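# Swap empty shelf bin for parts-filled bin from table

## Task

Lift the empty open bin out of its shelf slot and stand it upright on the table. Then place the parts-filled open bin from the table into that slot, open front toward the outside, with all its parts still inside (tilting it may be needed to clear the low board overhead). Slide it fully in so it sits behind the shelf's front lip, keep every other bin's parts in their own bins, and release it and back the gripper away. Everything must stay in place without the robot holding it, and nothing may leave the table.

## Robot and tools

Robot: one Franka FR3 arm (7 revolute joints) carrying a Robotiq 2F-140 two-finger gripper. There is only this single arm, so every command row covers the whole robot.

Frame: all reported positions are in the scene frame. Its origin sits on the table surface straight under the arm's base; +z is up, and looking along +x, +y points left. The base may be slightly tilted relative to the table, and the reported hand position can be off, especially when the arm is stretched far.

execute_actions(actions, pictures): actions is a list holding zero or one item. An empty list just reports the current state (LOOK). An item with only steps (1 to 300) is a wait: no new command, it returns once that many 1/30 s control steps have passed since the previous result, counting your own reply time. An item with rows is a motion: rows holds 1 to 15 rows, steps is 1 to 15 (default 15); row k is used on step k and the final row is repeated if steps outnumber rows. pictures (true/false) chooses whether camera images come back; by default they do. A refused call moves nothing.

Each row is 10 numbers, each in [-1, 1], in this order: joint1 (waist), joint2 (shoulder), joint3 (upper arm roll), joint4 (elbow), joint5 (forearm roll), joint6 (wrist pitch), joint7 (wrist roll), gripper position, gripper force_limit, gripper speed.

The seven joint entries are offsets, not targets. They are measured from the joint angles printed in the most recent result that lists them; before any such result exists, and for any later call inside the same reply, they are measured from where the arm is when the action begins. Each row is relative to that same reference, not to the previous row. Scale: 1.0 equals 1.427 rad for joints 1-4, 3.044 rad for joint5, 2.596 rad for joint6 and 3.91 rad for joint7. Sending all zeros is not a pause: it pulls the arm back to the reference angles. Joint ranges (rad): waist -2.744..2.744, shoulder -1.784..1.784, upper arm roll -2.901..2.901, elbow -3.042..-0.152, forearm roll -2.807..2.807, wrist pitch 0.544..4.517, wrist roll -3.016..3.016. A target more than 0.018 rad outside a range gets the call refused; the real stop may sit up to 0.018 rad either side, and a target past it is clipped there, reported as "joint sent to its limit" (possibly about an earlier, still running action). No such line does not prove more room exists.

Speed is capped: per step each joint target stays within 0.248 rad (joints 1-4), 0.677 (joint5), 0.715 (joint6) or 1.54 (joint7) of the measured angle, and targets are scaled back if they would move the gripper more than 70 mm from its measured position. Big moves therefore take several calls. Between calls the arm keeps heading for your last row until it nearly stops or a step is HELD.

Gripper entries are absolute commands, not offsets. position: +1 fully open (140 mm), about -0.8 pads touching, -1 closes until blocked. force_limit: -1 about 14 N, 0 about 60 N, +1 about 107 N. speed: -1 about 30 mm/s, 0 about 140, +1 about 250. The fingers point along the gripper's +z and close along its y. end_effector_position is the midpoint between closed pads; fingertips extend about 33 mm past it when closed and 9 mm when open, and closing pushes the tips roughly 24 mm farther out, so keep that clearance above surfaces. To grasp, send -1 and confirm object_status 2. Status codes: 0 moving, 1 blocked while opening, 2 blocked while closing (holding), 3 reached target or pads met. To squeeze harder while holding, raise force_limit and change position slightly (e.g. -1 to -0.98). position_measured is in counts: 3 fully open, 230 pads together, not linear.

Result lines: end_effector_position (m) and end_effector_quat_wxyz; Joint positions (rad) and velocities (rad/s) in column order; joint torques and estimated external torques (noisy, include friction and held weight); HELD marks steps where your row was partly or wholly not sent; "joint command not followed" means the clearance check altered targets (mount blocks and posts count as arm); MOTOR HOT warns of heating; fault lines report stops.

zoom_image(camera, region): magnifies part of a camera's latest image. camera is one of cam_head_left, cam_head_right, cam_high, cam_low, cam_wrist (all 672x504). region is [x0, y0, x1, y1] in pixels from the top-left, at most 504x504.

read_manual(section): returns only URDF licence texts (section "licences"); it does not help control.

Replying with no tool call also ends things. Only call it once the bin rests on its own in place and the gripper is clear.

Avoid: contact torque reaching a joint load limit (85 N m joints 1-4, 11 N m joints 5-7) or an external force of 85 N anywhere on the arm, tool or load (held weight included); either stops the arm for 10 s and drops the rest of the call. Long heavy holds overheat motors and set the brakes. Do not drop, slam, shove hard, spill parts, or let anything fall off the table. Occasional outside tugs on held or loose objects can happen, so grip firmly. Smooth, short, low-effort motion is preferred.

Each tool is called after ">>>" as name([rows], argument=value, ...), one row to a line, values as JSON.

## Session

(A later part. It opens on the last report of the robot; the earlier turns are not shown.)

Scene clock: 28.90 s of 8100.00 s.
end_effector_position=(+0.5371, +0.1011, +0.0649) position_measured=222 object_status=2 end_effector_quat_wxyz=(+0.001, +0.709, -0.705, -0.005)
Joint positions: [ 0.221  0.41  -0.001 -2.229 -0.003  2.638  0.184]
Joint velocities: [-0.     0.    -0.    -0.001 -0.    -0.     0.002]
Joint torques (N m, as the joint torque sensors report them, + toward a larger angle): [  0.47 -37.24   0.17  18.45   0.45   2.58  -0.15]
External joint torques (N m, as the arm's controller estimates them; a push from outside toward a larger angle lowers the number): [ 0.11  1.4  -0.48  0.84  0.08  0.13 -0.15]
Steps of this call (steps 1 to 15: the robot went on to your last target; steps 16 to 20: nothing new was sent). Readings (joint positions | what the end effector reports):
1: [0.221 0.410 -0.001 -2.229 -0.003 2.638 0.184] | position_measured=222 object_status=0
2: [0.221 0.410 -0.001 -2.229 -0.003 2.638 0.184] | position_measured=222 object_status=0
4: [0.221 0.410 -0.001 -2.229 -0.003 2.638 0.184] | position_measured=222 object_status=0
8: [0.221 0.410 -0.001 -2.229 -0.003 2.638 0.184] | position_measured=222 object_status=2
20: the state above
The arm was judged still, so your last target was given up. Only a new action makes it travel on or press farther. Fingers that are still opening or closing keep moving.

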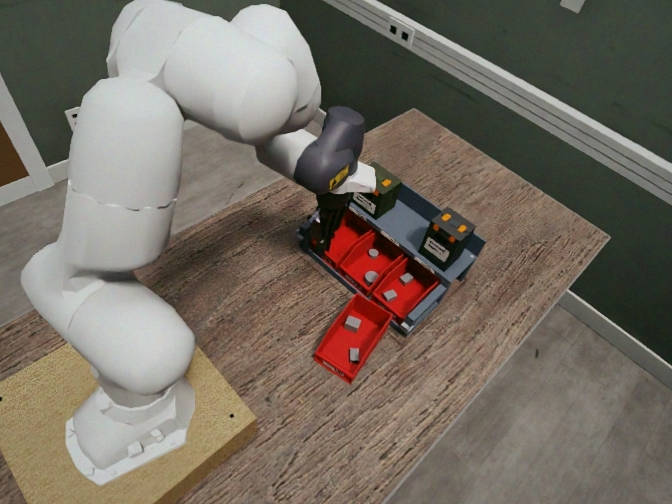

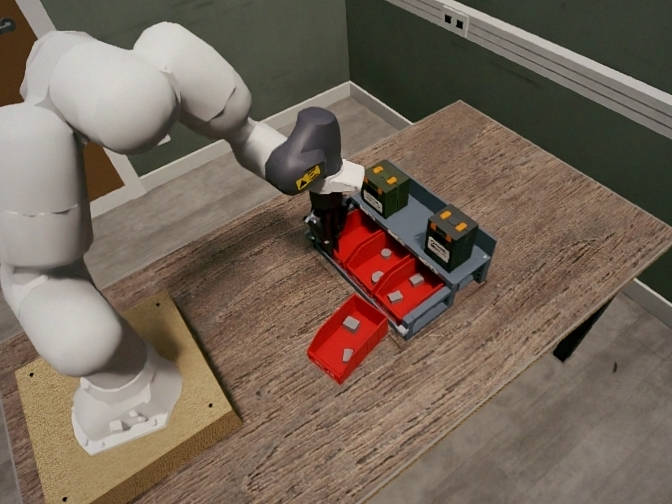

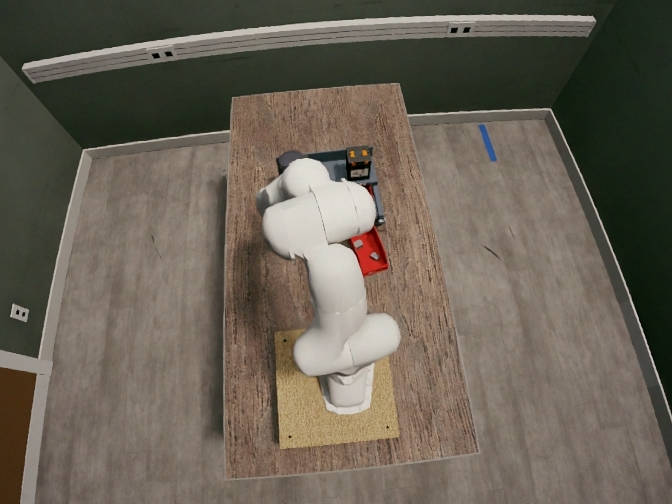

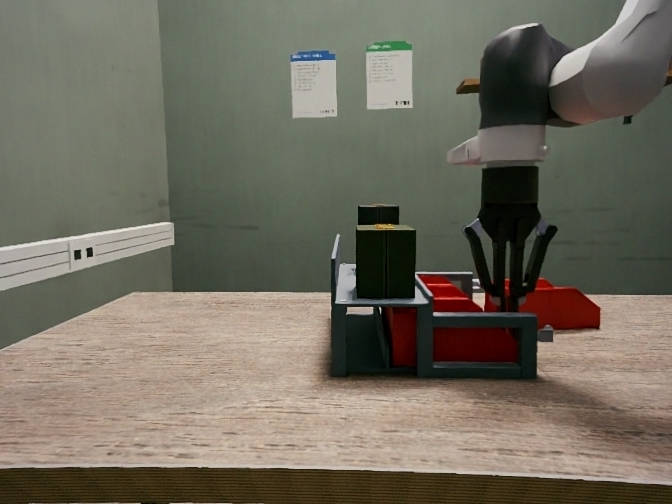

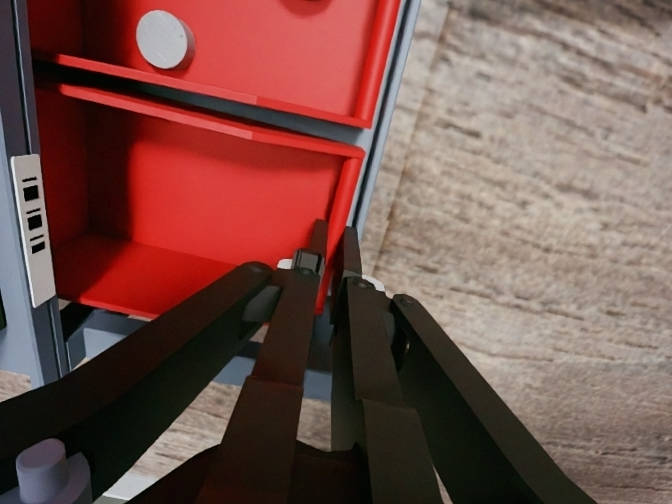

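>>> execute_actions([
  {"rows":[[0,0.003,0,0.014,0,-0.024,0,-1,0.3,-0.5],[0,0.006,0,0.028,0,-0.036,0,-1,0.3,-0.5],[0,0.009,0,0.042,0,-0.048,0,-1,0.3,-0.5],[0,0.012,0,0.056,0,-0.06,0,-1,0.3,-0.5],[0,0.015,0,0.071,0,-0.072,0,-1,0.3,-0.5],[0,0.018,0,0.085,0,-0.084,0,-1,0.3,-0.5],[0,0.021,0,0.099,0,-0.096,0,-1,0.3,-0.5],[0,0.024,0,0.113,0,-0.108,0,-1,0.3,-0.5],[0,0.027,0,0.128,0,-0.119,0,-1,0.3,-0.5],[0,0.0305,0,0.142,0,-0.119,0,-1,0.3,-0.5]]},
], pictures=false)

>>> execute_actions([
  {"steps":20},
])

>>> zoom_image(camera="cam_low", region=[310,200,620,400])

Scene clock: 34.17 s of 8100.00 s.
end_effector_position=(+0.5490, +0.1029, +0.0898) position_measured=222 object_status=2 end_effector_quat_wxyz=(+0.053, +0.707, -0.704, -0.041)
Joint positions: [ 0.221  0.452 -0.001 -2.036 -0.003  2.362  0.184]
Joint velocities: [-0.    -0.     0.     0.102 -0.    -0.184  0.001]
Joint torques (N m, as the joint torque sensors report them, + toward a larger angle): [  0.44 -39.2    0.58  20.89   0.52   1.76  -0.06]
External joint torques (N m, as the arm's controller estimates them; a push from outside toward a larger angle lowers the number): [ 0.11  1.71 -0.05  2.51  0.05 -0.15 -0.07]
Steps of this call (steps 1 to 90: nothing new was sent; then 1.77 s passed at rest; steps 91 to 105: all 15 steps of this action). Readings (joint positions | what the end effector reports):
91: [0.221 0.411 -0.001 -2.225 -0.003 2.629 0.184] | position_measured=222 object_status=2
92: [0.221 0.413 -0.001 -2.216 -0.003 2.615 0.184] | position_measured=222 object_status=2
94: [0.221 0.420 -0.001 -2.189 -0.003 2.578 0.184] | position_measured=222 object_status=2
98: [0.221 0.435 -0.001 -2.115 -0.003 2.480 0.184] | position_measured=222 object_status=2
105: the state above

Scene clock: 34.83 s of 8100.00 s.
end_effector_position=(+0.5431, +0.1017, +0.0908) position_measured=222 object_status=2 end_effector_quat_wxyz=(+0.063, +0.707, -0.703, -0.047)
Joint positions: [ 0.221  0.452 -0.001 -2.029 -0.003  2.331  0.184]
Joint velocities: [-0.002 -0.001 -0.001  0.003  0.001 -0.003  0.   ]
Joint torques (N m, as the joint torque sensors report them, + toward a larger angle): [  0.76 -39.4    0.37  21.61   0.58   2.1   -0.02]
External joint torques (N m, as the arm's controller estimates them; a push from outside toward a larger angle lowers the number): [ 0.55  2.48 -0.15  1.97  0.09  0.02 -0.03]
Steps of this call (steps 1 to 20: the robot went on to your last target). Readings (joint positions | what the end effector reports):
1: [0.221 0.452 -0.001 -2.033 -0.003 2.356 0.184] | position_measured=222 object_status=2
2: [0.221 0.452 -0.001 -2.031 -0.003 2.352 0.184] | position_measured=222 object_status=2
4: [0.221 0.452 -0.001 -2.030 -0.003 2.345 0.184] | position_measured=222 object_status=2
8: [0.221 0.452 -0.001 -2.029 -0.003 2.337 0.184] | position_measured=222 object_status=2
20: the state above

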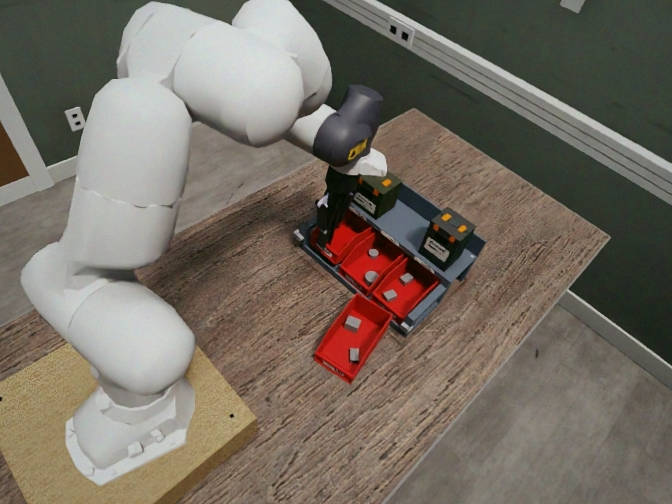

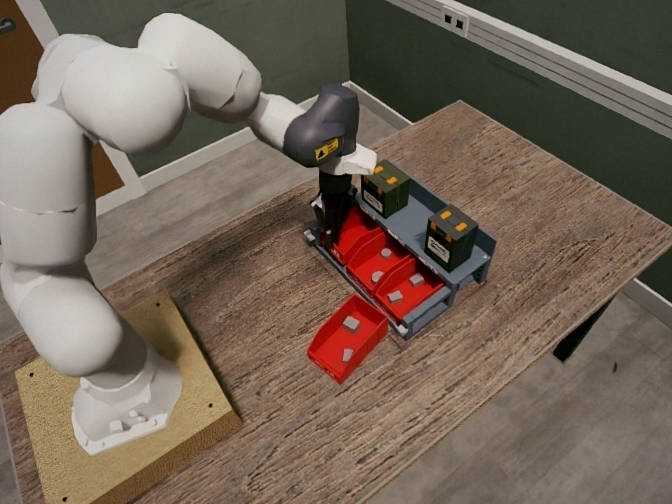

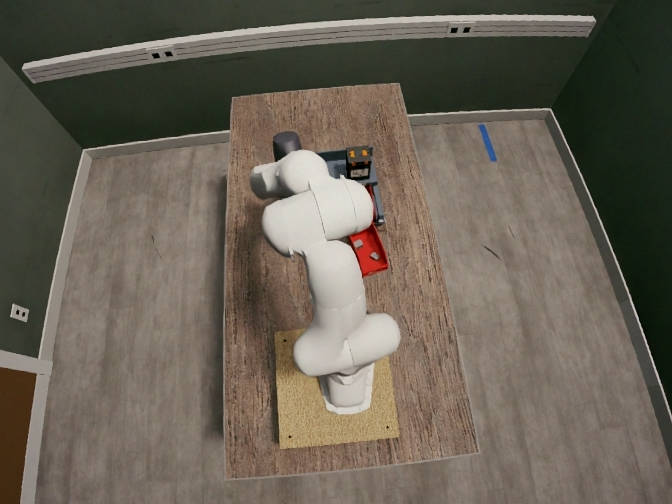

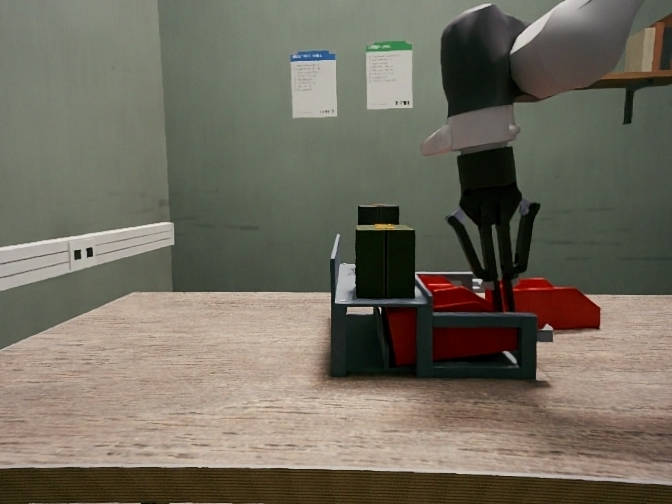

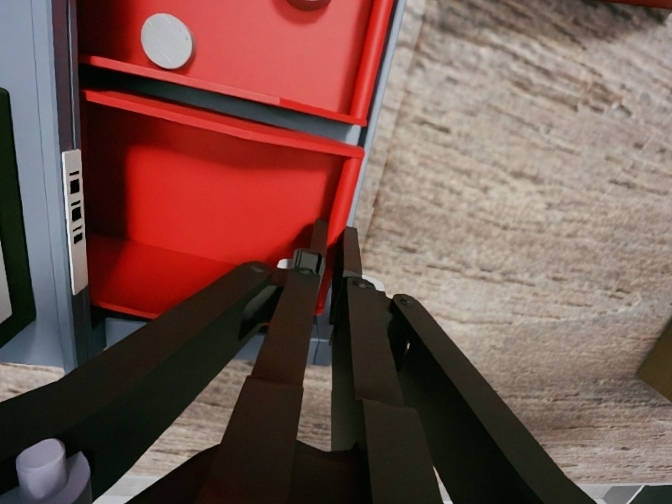

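Region (310, 200, 620, 400) of cam_low's 672x504 image, scaled by 1.626, with more detail than that image has; it fills the top 325 rows of this view, and the rest is white.

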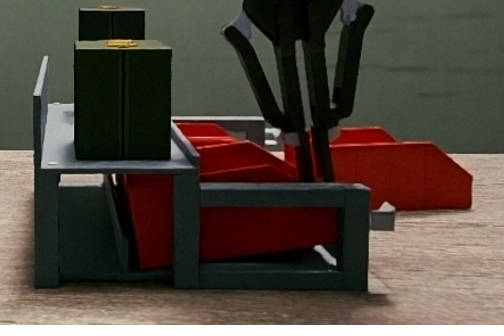

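>>> execute_actions([
  {"rows":[[0.002,-0.012,0,-0.018,0,0.006,0.002,-1,0.3,-0.5],[0.004,-0.024,0,-0.036,0,0.01,0.003,-1,0.3,-0.5],[0.006,-0.036,0,-0.055,0,0.013,0.004,-1,0.3,-0.5],[0.008,-0.048,0,-0.073,0,0.017,0.005,-1,0.3,-0.5],[0.01,-0.06,0,-0.091,0,0.02,0.006,-1,0.3,-0.5],[0.012,-0.073,0,-0.109,0,0.024,0.007,-1,0.3,-0.5],[0.014,-0.085,0,-0.127,0,0.027,0.008,-1,0.3,-0.5],[0.016,-0.097,0,-0.146,0,0.03,0.008,-1,0.3,-0.5],[0.018,-0.109,0,-0.164,0,0.0335,0.008,-1,0.3,-0.5],[0.019,-0.121,0,-0.182,0,0.0335,0.008,-1,0.3,-0.5]]},
], pictures=false)

>>> execute_actions([
  {"steps":15},
])

Scene clock: 37.77 s of 8100.00 s.
end_effector_position=(+0.4700, +0.1007, +0.0972) position_measured=222 object_status=2 end_effector_quat_wxyz=(+0.070, +0.709, -0.700, -0.050)
Joint positions: [ 0.246  0.287 -0.001 -2.281 -0.003  2.403  0.202]
Joint velocities: [ 0.001 -0.05   0.001 -0.083  0.     0.067  0.025]
Joint torques (N m, as the joint torque sensors report them, + toward a larger angle): [  1.25 -36.64   0.26  19.28   0.35   2.79   0.16]
External joint torques (N m, as the arm's controller estimates them; a push from outside toward a larger angle lowers the number): [ 1.06 -1.3  -0.02  0.43 -0.09  0.68  0.16]
Steps of this call (steps 1 to 15: the robot went on to your last target; steps 16 to 73: nothing new was sent; steps 74 to 88: all 15 steps of this action). Readings (joint positions | what the end effector reports):
74: [0.221 0.450 -0.001 -2.034 -0.003 2.334 0.184] | position_measured=222 object_status=2
75: [0.221 0.443 -0.001 -2.046 -0.003 2.338 0.185] | position_measured=222 object_status=2
77: [0.224 0.419 -0.002 -2.084 -0.003 2.348 0.187] | position_measured=222 object_status=2
81: [0.235 0.356 -0.002 -2.179 -0.003 2.373 0.194] | position_measured=222 object_status=2
88: the state above

Scene clock: 38.27 s of 8100.00 s.
end_effector_position=(+0.4713, +0.1010, +0.0974) position_measured=222 object_status=2 end_effector_quat_wxyz=(+0.067, +0.707, -0.702, -0.048)
Joint positions: [ 0.246  0.284 -0.001 -2.287 -0.003  2.414  0.208]
Joint velocities: [ 0.001  0.001  0.    -0.    -0.001  0.003  0.003]
Joint torques (N m, as the joint torque sensors report them, + toward a larger angle): [  1.25 -36.62   0.43  17.87   0.4    2.69   0.22]
External joint torques (N m, as the arm's controller estimates them; a push from outside toward a larger angle lowers the number): [ 0.85 -1.05 -0.17 -0.4  -0.02  0.65  0.21]
Steps of this call (steps 1 to 15: the robot went on to your last target). Readings (joint positions | what the end effector reports):
1: [0.246 0.286 -0.001 -2.283 -0.003 2.405 0.203] | position_measured=222 object_status=2
2: [0.246 0.285 -0.001 -2.285 -0.003 2.407 0.204] | position_measured=222 object_status=2
4: [0.246 0.284 -0.001 -2.286 -0.003 2.409 0.205] | position_measured=222 object_status=2
8: [0.246 0.284 -0.001 -2.287 -0.003 2.413 0.206] | position_measured=222 object_status=2
15: the state above

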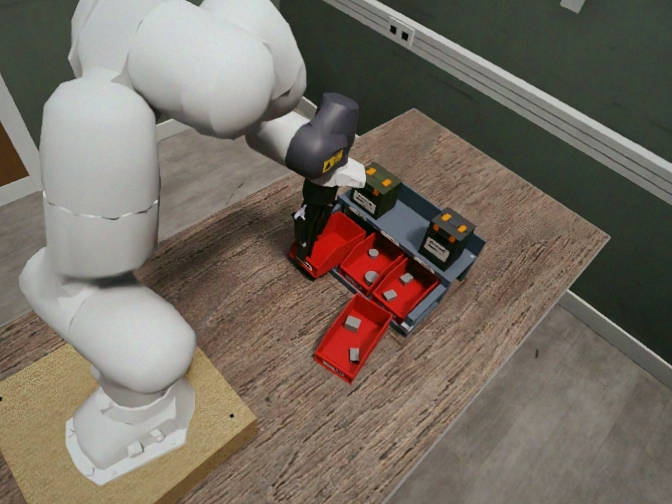

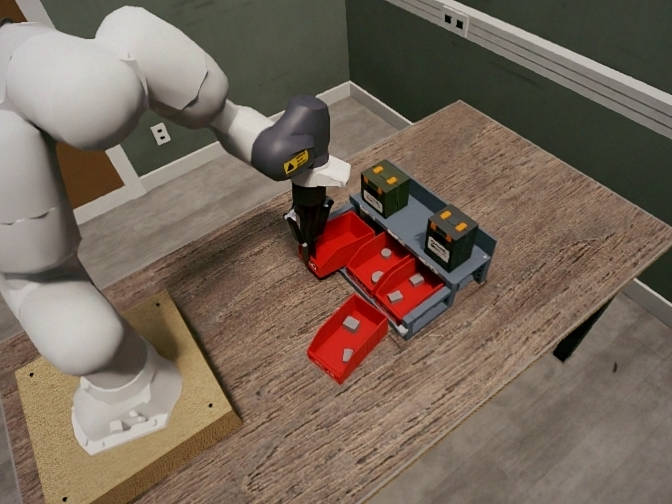

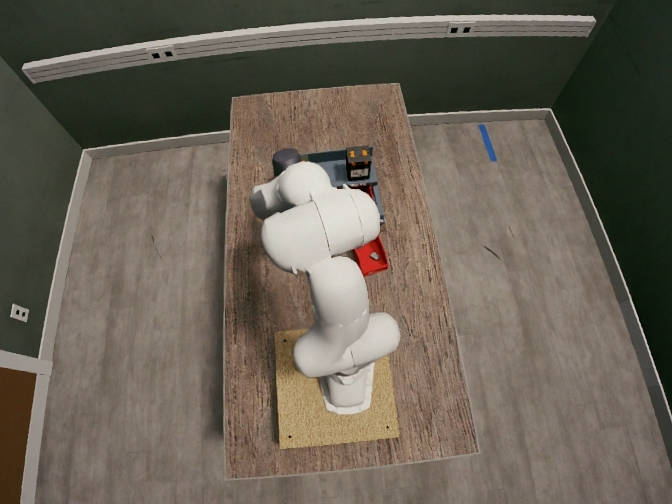

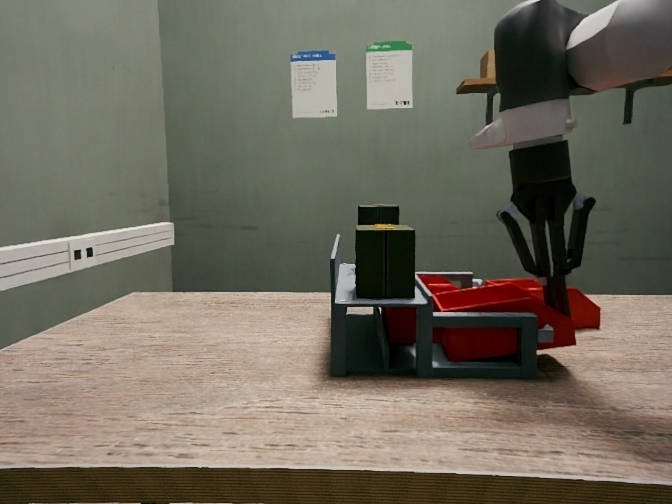

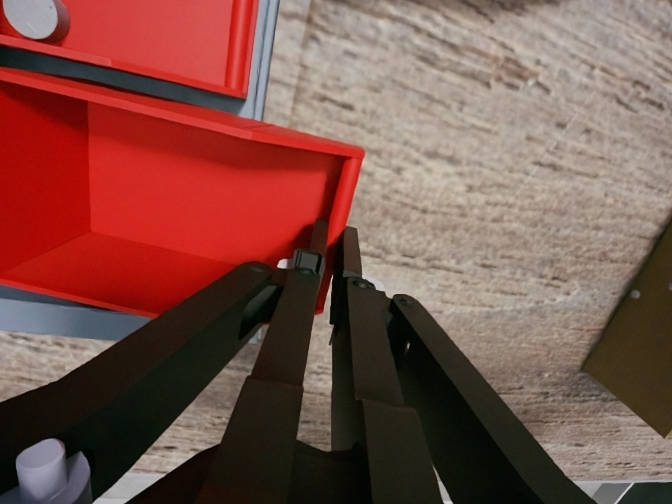

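>>> execute_actions([
  {"rows":[[0,-0.04,0,0.008,0,-0.04,0,-1,0.3,-0.5],[0,-0.08,0,0.016,0,-0.07,0,-1,0.3,-0.5],[0,-0.126,0,0.023,0,-0.082,0,-1,0.3,-0.5]]},
], pictures=false)

>>> execute_actions([
  {"steps":12},
], pictures=false)

>>> execute_actions([
  {"rows":[[0.3,-0.352,0,-0.447,0,0.112,0.11,-1,0.3,-0.5]]},
], pictures=false)

>>> execute_actions([
  {"steps":30},
])

Scene clock: 42.90 s of 8100.00 s.
end_effector_position=(+0.4778, +0.1014, +0.1893) position_measured=222 object_status=2 end_effector_quat_wxyz=(+0.059, +0.707, -0.703, -0.043)
Joint positions: [ 0.246  0.103 -0.001 -2.253 -0.003  2.217  0.209]
Joint velocities: [-0.     0.01   0.001 -0.009 -0.002 -0.09   0.001]
Joint torques (N m, as the joint torque sensors report them, + toward a larger angle): [  1.34 -31.77   0.31  21.26   0.58   1.96  -0.13]
External joint torques (N m, as the arm's controller estimates them; a push from outside toward a larger angle lowers the number): [ 1.07  1.45 -0.03 -0.32  0.02 -0.24 -0.13]
Steps of this call (steps 1 to 15: the robot went on to your last target; steps 16 to 90: nothing new was sent; then 1.13 s passed at rest; steps 91 to 105: all 15 steps of this action). Readings (joint positions | what the end effector reports):
91: [0.246 0.278 -0.001 -2.287 -0.003 2.400 0.209] | position_measured=222 object_status=2
92: [0.246 0.260 -0.001 -2.287 -0.003 2.371 0.209] | position_measured=222 object_status=2
94: [0.246 0.195 -0.001 -2.279 -0.003 2.316 0.209] | position_measured=222 object_status=2
98: [0.246 0.107 -0.001 -2.251 -0.003 2.259 0.209] | position_measured=222 object_status=2
105: the state above

Scene clock: 43.30 s of 8100.00 s.
end_effector_position=(+0.4733, +0.1004, +0.1885) position_measured=222 object_status=2 end_effector_quat_wxyz=(+0.065, +0.707, -0.703, -0.046)
Joint positions: [ 0.246  0.103 -0.001 -2.253 -0.003  2.204  0.209]
Joint velocities: [-0.001 -0.001  0.     0.    -0.001 -0.008  0.001]
Joint torques (N m, as the joint torque sensors report them, + toward a larger angle): [  1.07 -30.42   0.07  20.82   0.55   1.86  -0.17]
External joint torques (N m, as the arm's controller estimates them; a push from outside toward a larger angle lowers the number): [ 0.74  2.32 -0.33 -0.36  0.   -0.22 -0.18]
Steps of this call (steps 1 to 12: the robot went on to your last target). Readings (joint positions | what the end effector reports):
1: [0.246 0.103 -0.001 -2.253 -0.003 2.214 0.209] | position_measured=222 object_status=2
2: [0.246 0.103 -0.001 -2.253 -0.003 2.212 0.209] | position_measured=222 object_status=2
4: [0.246 0.103 -0.001 -2.253 -0.003 2.209 0.209] | position_measured=222 object_status=2
8: [0.246 0.103 -0.001 -2.253 -0.003 2.206 0.209] | position_measured=222 object_status=2
12: the state above

Scene clock: 43.80 s of 8100.00 s.
end_effector_position=(+0.2682, +0.1976, +0.1735) position_measured=222 object_status=2 end_effector_quat_wxyz=(+0.017, +0.752, -0.659, -0.008)
Joint positions: [ 0.67  -0.385  0.004 -2.876 -0.003  2.457  0.51 ]
Joint velocities: [ 0.046 -0.084 -0.04  -0.256  0.     0.166  0.41 ]
Joint torques (N m, as the joint torque sensors report them, + toward a larger angle): [  0.93 -17.52  -2.31  25.15   0.46   4.02   0.41]
External joint torques (N m, as the arm's controller estimates them; a push from outside toward a larger angle lowers the number): [ 1.21 -1.48 -1.79  0.54 -0.13  0.85  0.41]
Steps of this call (steps 1 to 15: all 15 steps of this action). Readings (joint positions | what the end effector reports):
1: [0.268 0.082 -0.014 -2.284 -0.003 2.230 0.229] | position_measured=222 object_status=2
2: [0.301 0.044 -0.019 -2.328 -0.003 2.254 0.251] | position_measured=222 object_status=2
4: [0.381 -0.036 -0.017 -2.410 -0.003 2.297 0.292] | position_measured=222 object_status=2
8: [0.561 -0.232 -0.004 -2.607 -0.003 2.379 0.377] | position_measured=222 object_status=2
15: the state above

Scene clock: 44.80 s of 8100.00 s.
end_effector_position=(+0.2728, +0.2013, +0.1747) position_measured=222 object_status=2 end_effector_quat_wxyz=(+0.002, +0.712, -0.703, -0.005)
Joint positions: [ 0.673 -0.396  0.    -2.89  -0.003  2.491  0.629]
Joint velocities: [0.    0.001 0.    0.001 0.    0.001 0.015]
Joint torques (N m, as the joint torque sensors report them, + toward a larger angle): [  1.66 -15.6   -1.01  19.71   0.41   3.25   0.23]
External joint torques (N m, as the arm's controller estimates them; a push from outside toward a larger angle lowers the number): [ 1.49 -1.79 -0.9  -0.09 -0.06  0.81  0.23]
Steps of this call (steps 1 to 30: the robot went on to your last target). Readings (joint positions | what the end effector reports):
1: [0.671 -0.388 0.003 -2.883 -0.003 2.462 0.523] | position_measured=222 object_status=2
2: [0.671 -0.390 0.002 -2.886 -0.003 2.467 0.534] | position_measured=222 object_status=2
4: [0.672 -0.393 0.001 -2.889 -0.003 2.475 0.554] | position_measured=222 object_status=2
8: [0.673 -0.395 0.000 -2.889 -0.003 2.484 0.582] | position_measured=222 object_status=2
30: the state above

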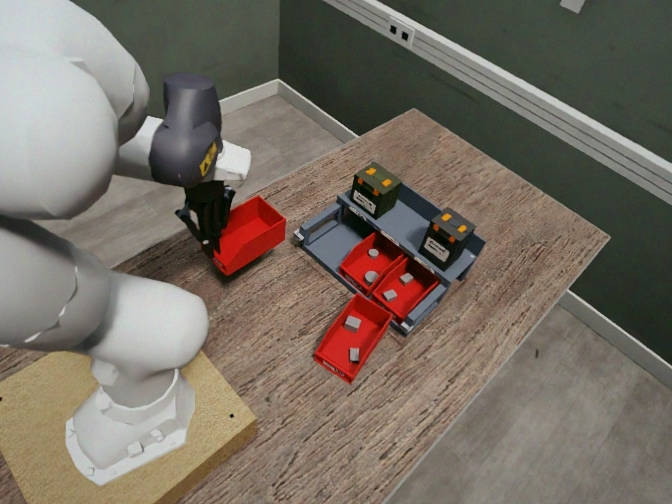

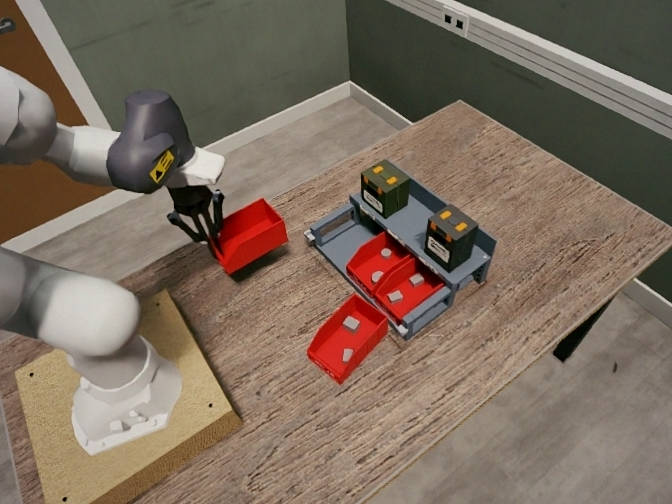

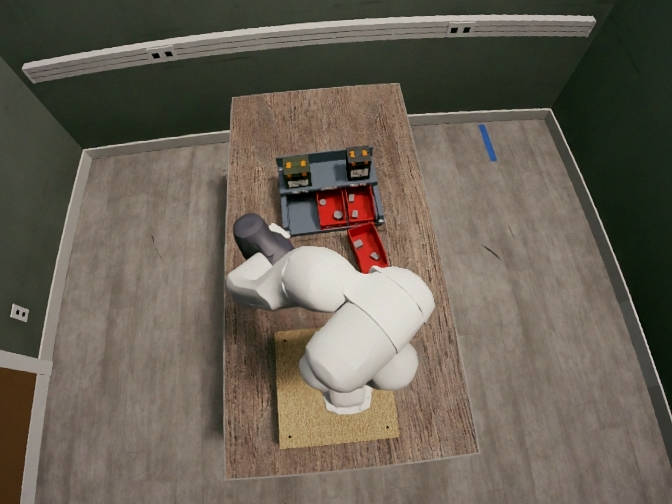

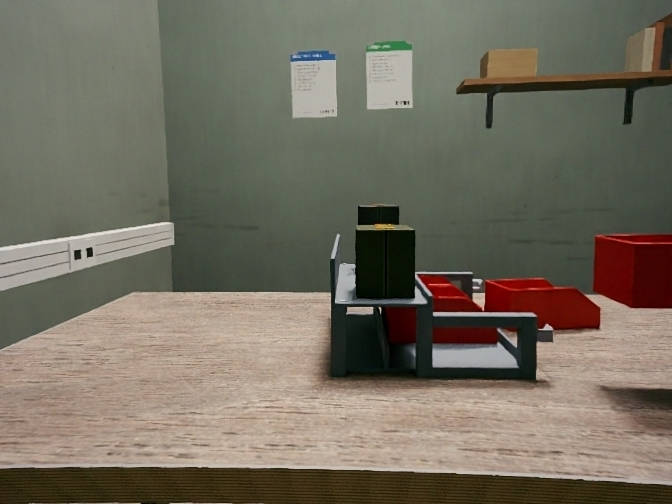

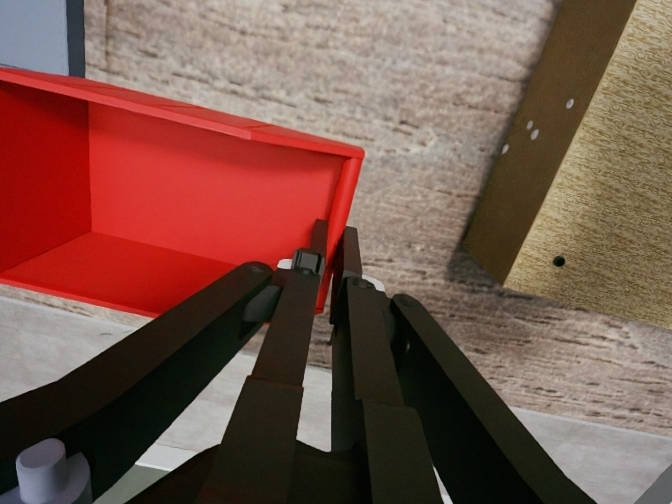

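>>> execute_actions([
  {"rows":[[0,0.03,0,-0.013,0,0.04,0,-1,0.3,-0.5],[0,0.06,0,-0.013,0,0.06,0,-1,0.3,-0.5],[0,0.09,0,-0.013,0,0.08,0,-1,0.3,-0.5],[0,0.12,0,-0.013,0,0.1,0,-1,0.3,-0.5],[0,0.15,0,-0.013,0,0.12,0,-1,0.3,-0.5],[0,0.18,0,-0.013,0,0.14,0,-1,0.3,-0.5],[0,0.21,0,-0.013,0,0.16,0,-1,0.3,-0.5],[0,0.24,0,-0.013,0,0.168,0,-1,0.3,-0.5],[0,0.26,0,-0.013,0,0.168,0,-1,0.3,-0.5],[0,0.27,0,-0.013,0,0.168,0,-1,0.3,-0.5],[0,0.275,0,-0.013,0,0.168,0,-1,0.3,-0.5],[0,0.28,0,-0.013,0,0.168,0,-1,0.3,-0.5],[0,0.285,0,-0.013,0,0.168,0,-1,0.3,-0.5],[0,0.29,0,-0.013,0,0.168,0,-1,0.3,-0.5]]},
], pictures=false)

>>> execute_actions([
  {"steps":20},
])

Scene clock: 47.73 s of 8100.00 s.
end_effector_position=(+0.2618, +0.1952, +0.0650) position_measured=222 object_status=2 end_effector_quat_wxyz=(+0.019, +0.710, -0.704, -0.008)
Joint positions: [ 0.673  0.005  0.    -2.91  -0.003  2.877  0.634]
Joint velocities: [-0.002  0.194  0.001 -0.001  0.001  0.27   0.001]
Joint torques (N m, as the joint torque sensors report them, + toward a larger angle): [  0.44 -20.97  -0.62  14.87   0.21   3.3   -0.35]
External joint torques (N m, as the arm's controller estimates them; a push from outside toward a larger angle lowers the number): [ 0.18  2.9  -0.89  0.76  0.08  0.63 -0.36]
Steps of this call (steps 1 to 15: the robot went on to your last target; steps 16 to 73: nothing new was sent; steps 74 to 88: all 15 steps of this action). Readings (joint positions | what the end effector reports):
74: [0.673 -0.390 0.000 -2.892 -0.003 2.506 0.634] | position_measured=222 object_status=2
75: [0.673 -0.373 0.000 -2.894 -0.003 2.530 0.634] | position_measured=222 object_status=2
77: [0.673 -0.312 0.000 -2.899 -0.003 2.592 0.634] | position_measured=222 object_status=2
81: [0.673 -0.149 0.000 -2.904 -0.003 2.745 0.634] | position_measured=222 object_status=2
88: the state above

Scene clock: 48.40 s of 8100.00 s.
end_effector_position=(+0.2703, +0.2016, +0.0650) position_measured=222 object_status=2 end_effector_quat_wxyz=(+0.002, +0.710, -0.704, -0.006)
Joint positions: [ 0.673  0.016  0.    -2.91  -0.003  2.922  0.634]
Joint velocities: [ 0.     0.001  0.002  0.     0.     0.004 -0.   ]
Joint torques (N m, as the joint torque sensors report them, + toward a larger angle): [  0.56 -18.51  -0.34  15.88   0.3    3.14  -0.24]
External joint torques (N m, as the arm's controller estimates them; a push from outside toward a larger angle lowers the number): [ 0.3   2.57 -0.62  3.22  0.15  0.7  -0.24]
Steps of this call (steps 1 to 20: the robot went on to your last target). Readings (joint positions | what the end effector reports):
1: [0.673 0.010 0.000 -2.910 -0.003 2.885 0.634] | position_measured=222 object_status=2
2: [0.673 0.013 0.000 -2.910 -0.003 2.892 0.634] | position_measured=222 object_status=2
4: [0.673 0.015 0.000 -2.910 -0.003 2.902 0.634] | position_measured=222 object_status=2
8: [0.673 0.016 0.000 -2.910 -0.003 2.914 0.634] | position_measured=222 object_status=2
20: the state above

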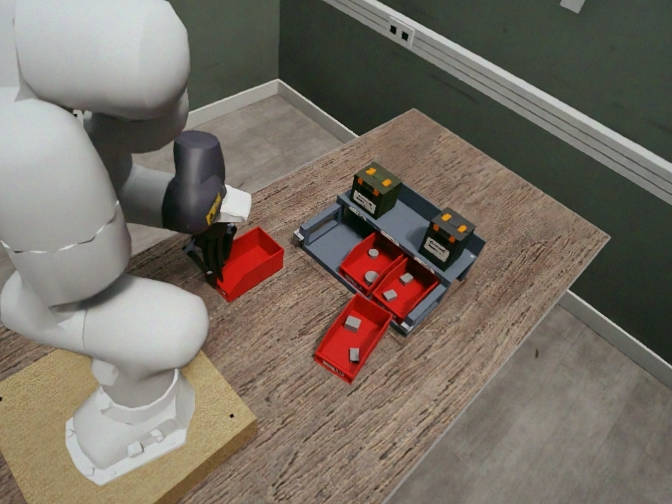

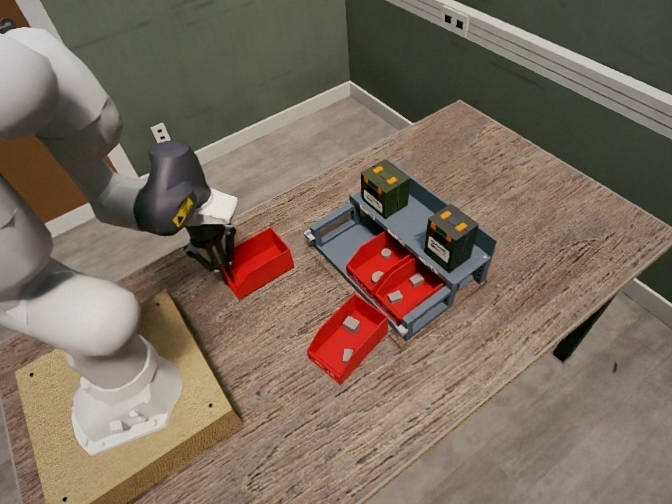

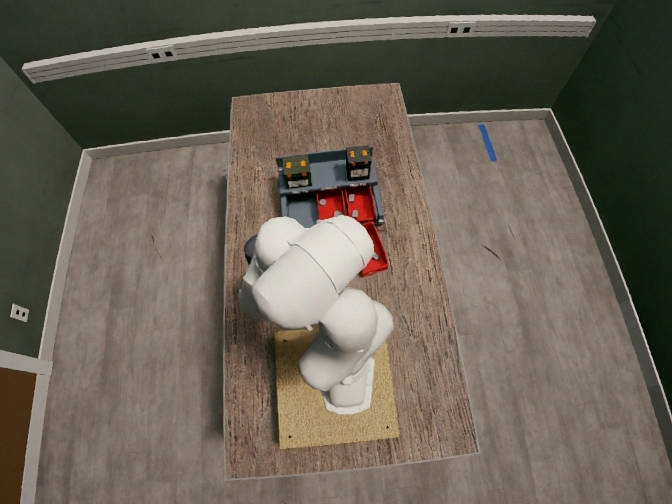

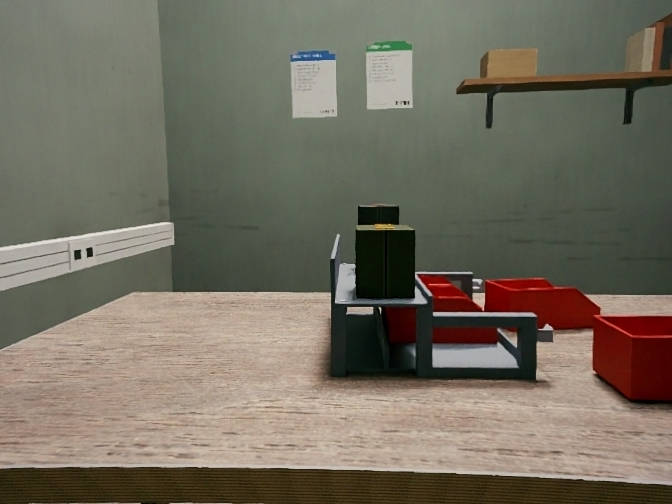

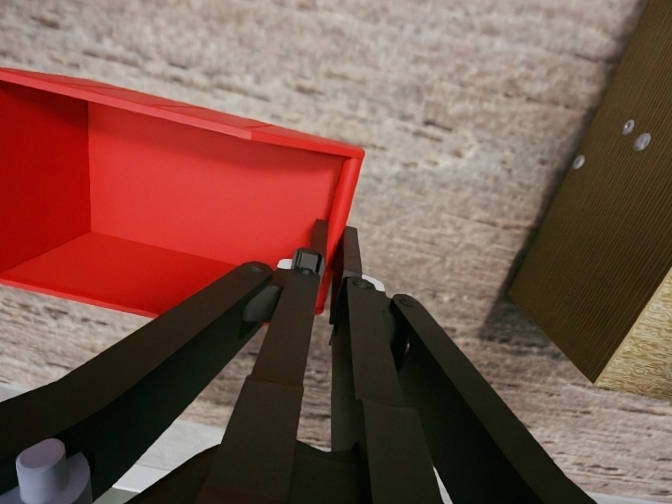

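>>> execute_actions([
  {"rows":[[0,0.008,0,0.001,0,0.008,0,-1,0.3,-0.5],[0,0.016,0,0.002,0,0.013,0,-1,0.3,-0.5],[0,0.024,0,0.003,0,0.013,0,-1,0.3,-0.5]]},
])

>>> zoom_image(camera="cam_low", region=[520,280,672,440])

Scene clock: 50.63 s of 8100.00 s.
end_effector_position=(+0.2712, +0.2024, +0.0587) position_measured=222 object_status=2 end_effector_quat_wxyz=(-0.000, +0.710, -0.704, -0.006)
Joint positions: [ 0.673  0.045  0.    -2.907 -0.003  2.953  0.634]
Joint velocities: [-0.001  0.002  0.001 -0.     0.     0.01   0.002]
Joint torques (N m, as the joint torque sensors report them, + toward a larger angle): [  0.07 -16.47  -0.32  12.55   0.11   3.    -0.11]
External joint torques (N m, as the arm's controller estimates them; a push from outside toward a larger angle lowers the number): [-0.18  5.14 -0.61  0.39 -0.01  0.54 -0.11]
Steps of this call (steps 1 to 15: the robot went on to your last target; steps 16 to 52: nothing new was sent; steps 53 to 67: all 15 steps of this action). Readings (joint positions | what the end effector reports):
53: [0.673 0.018 0.000 -2.910 -0.003 2.926 0.634] | position_measured=222 object_status=2
54: [0.673 0.022 0.000 -2.909 -0.003 2.931 0.634] | position_measured=222 object_status=2
56: [0.673 0.036 0.000 -2.908 -0.003 2.938 0.634] | position_measured=222 object_status=2
60: [0.673 0.043 0.000 -2.907 -0.003 2.947 0.634] | position_measured=222 object_status=2
67: the state above

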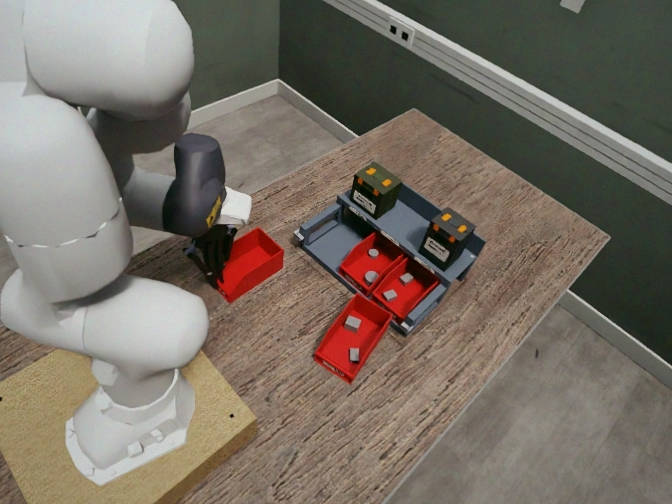

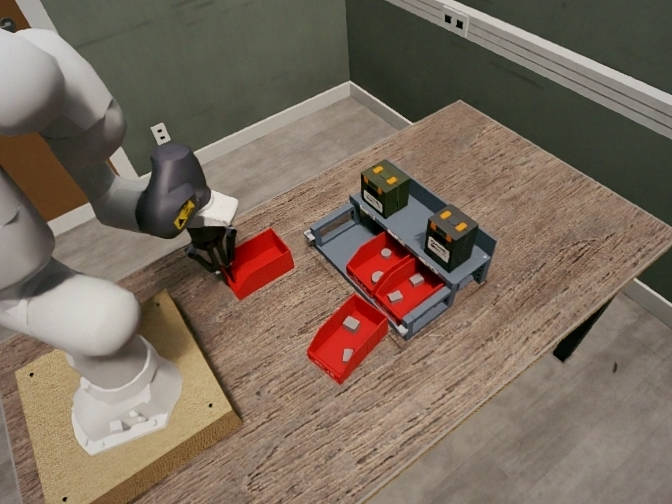

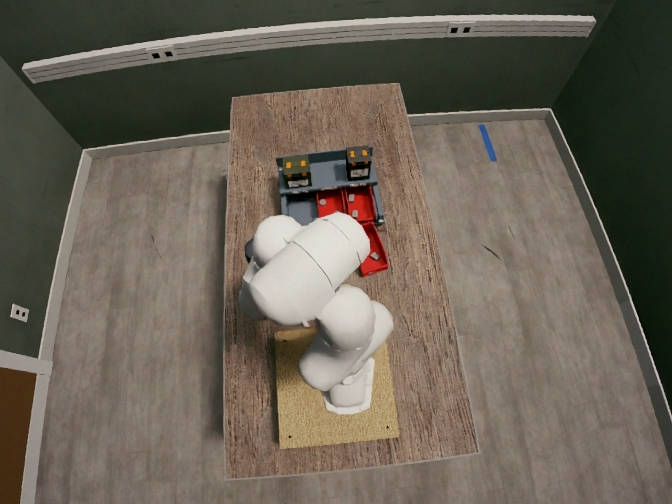

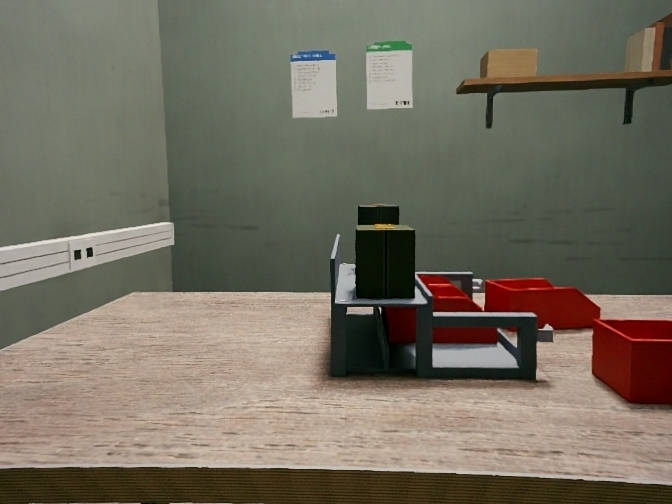

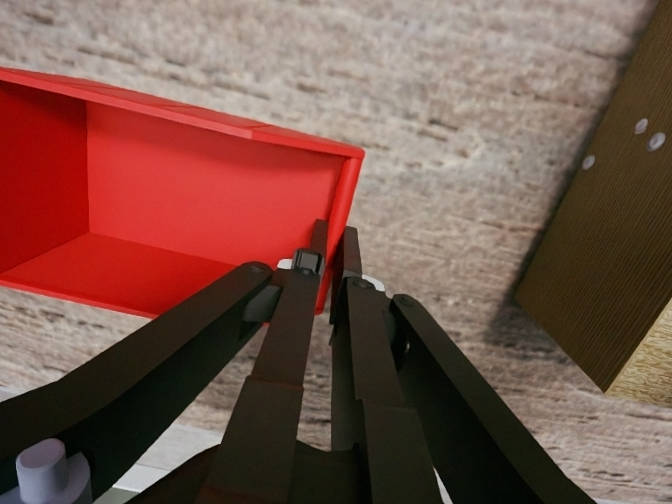

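Region (520, 280, 672, 440) of cam_low's 672x504 image, scaled by 3.150, with more detail than that image has; it fills the left 479 columns of this view, and the rest is white.

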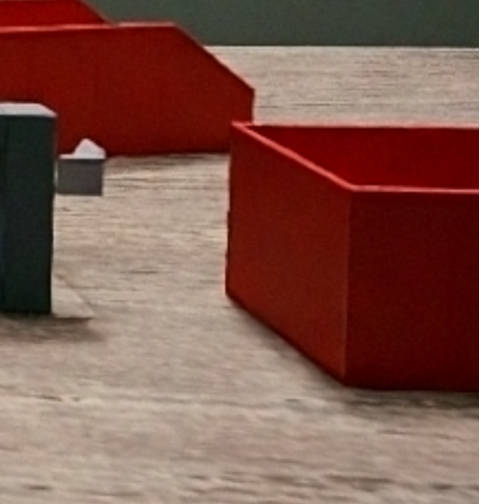

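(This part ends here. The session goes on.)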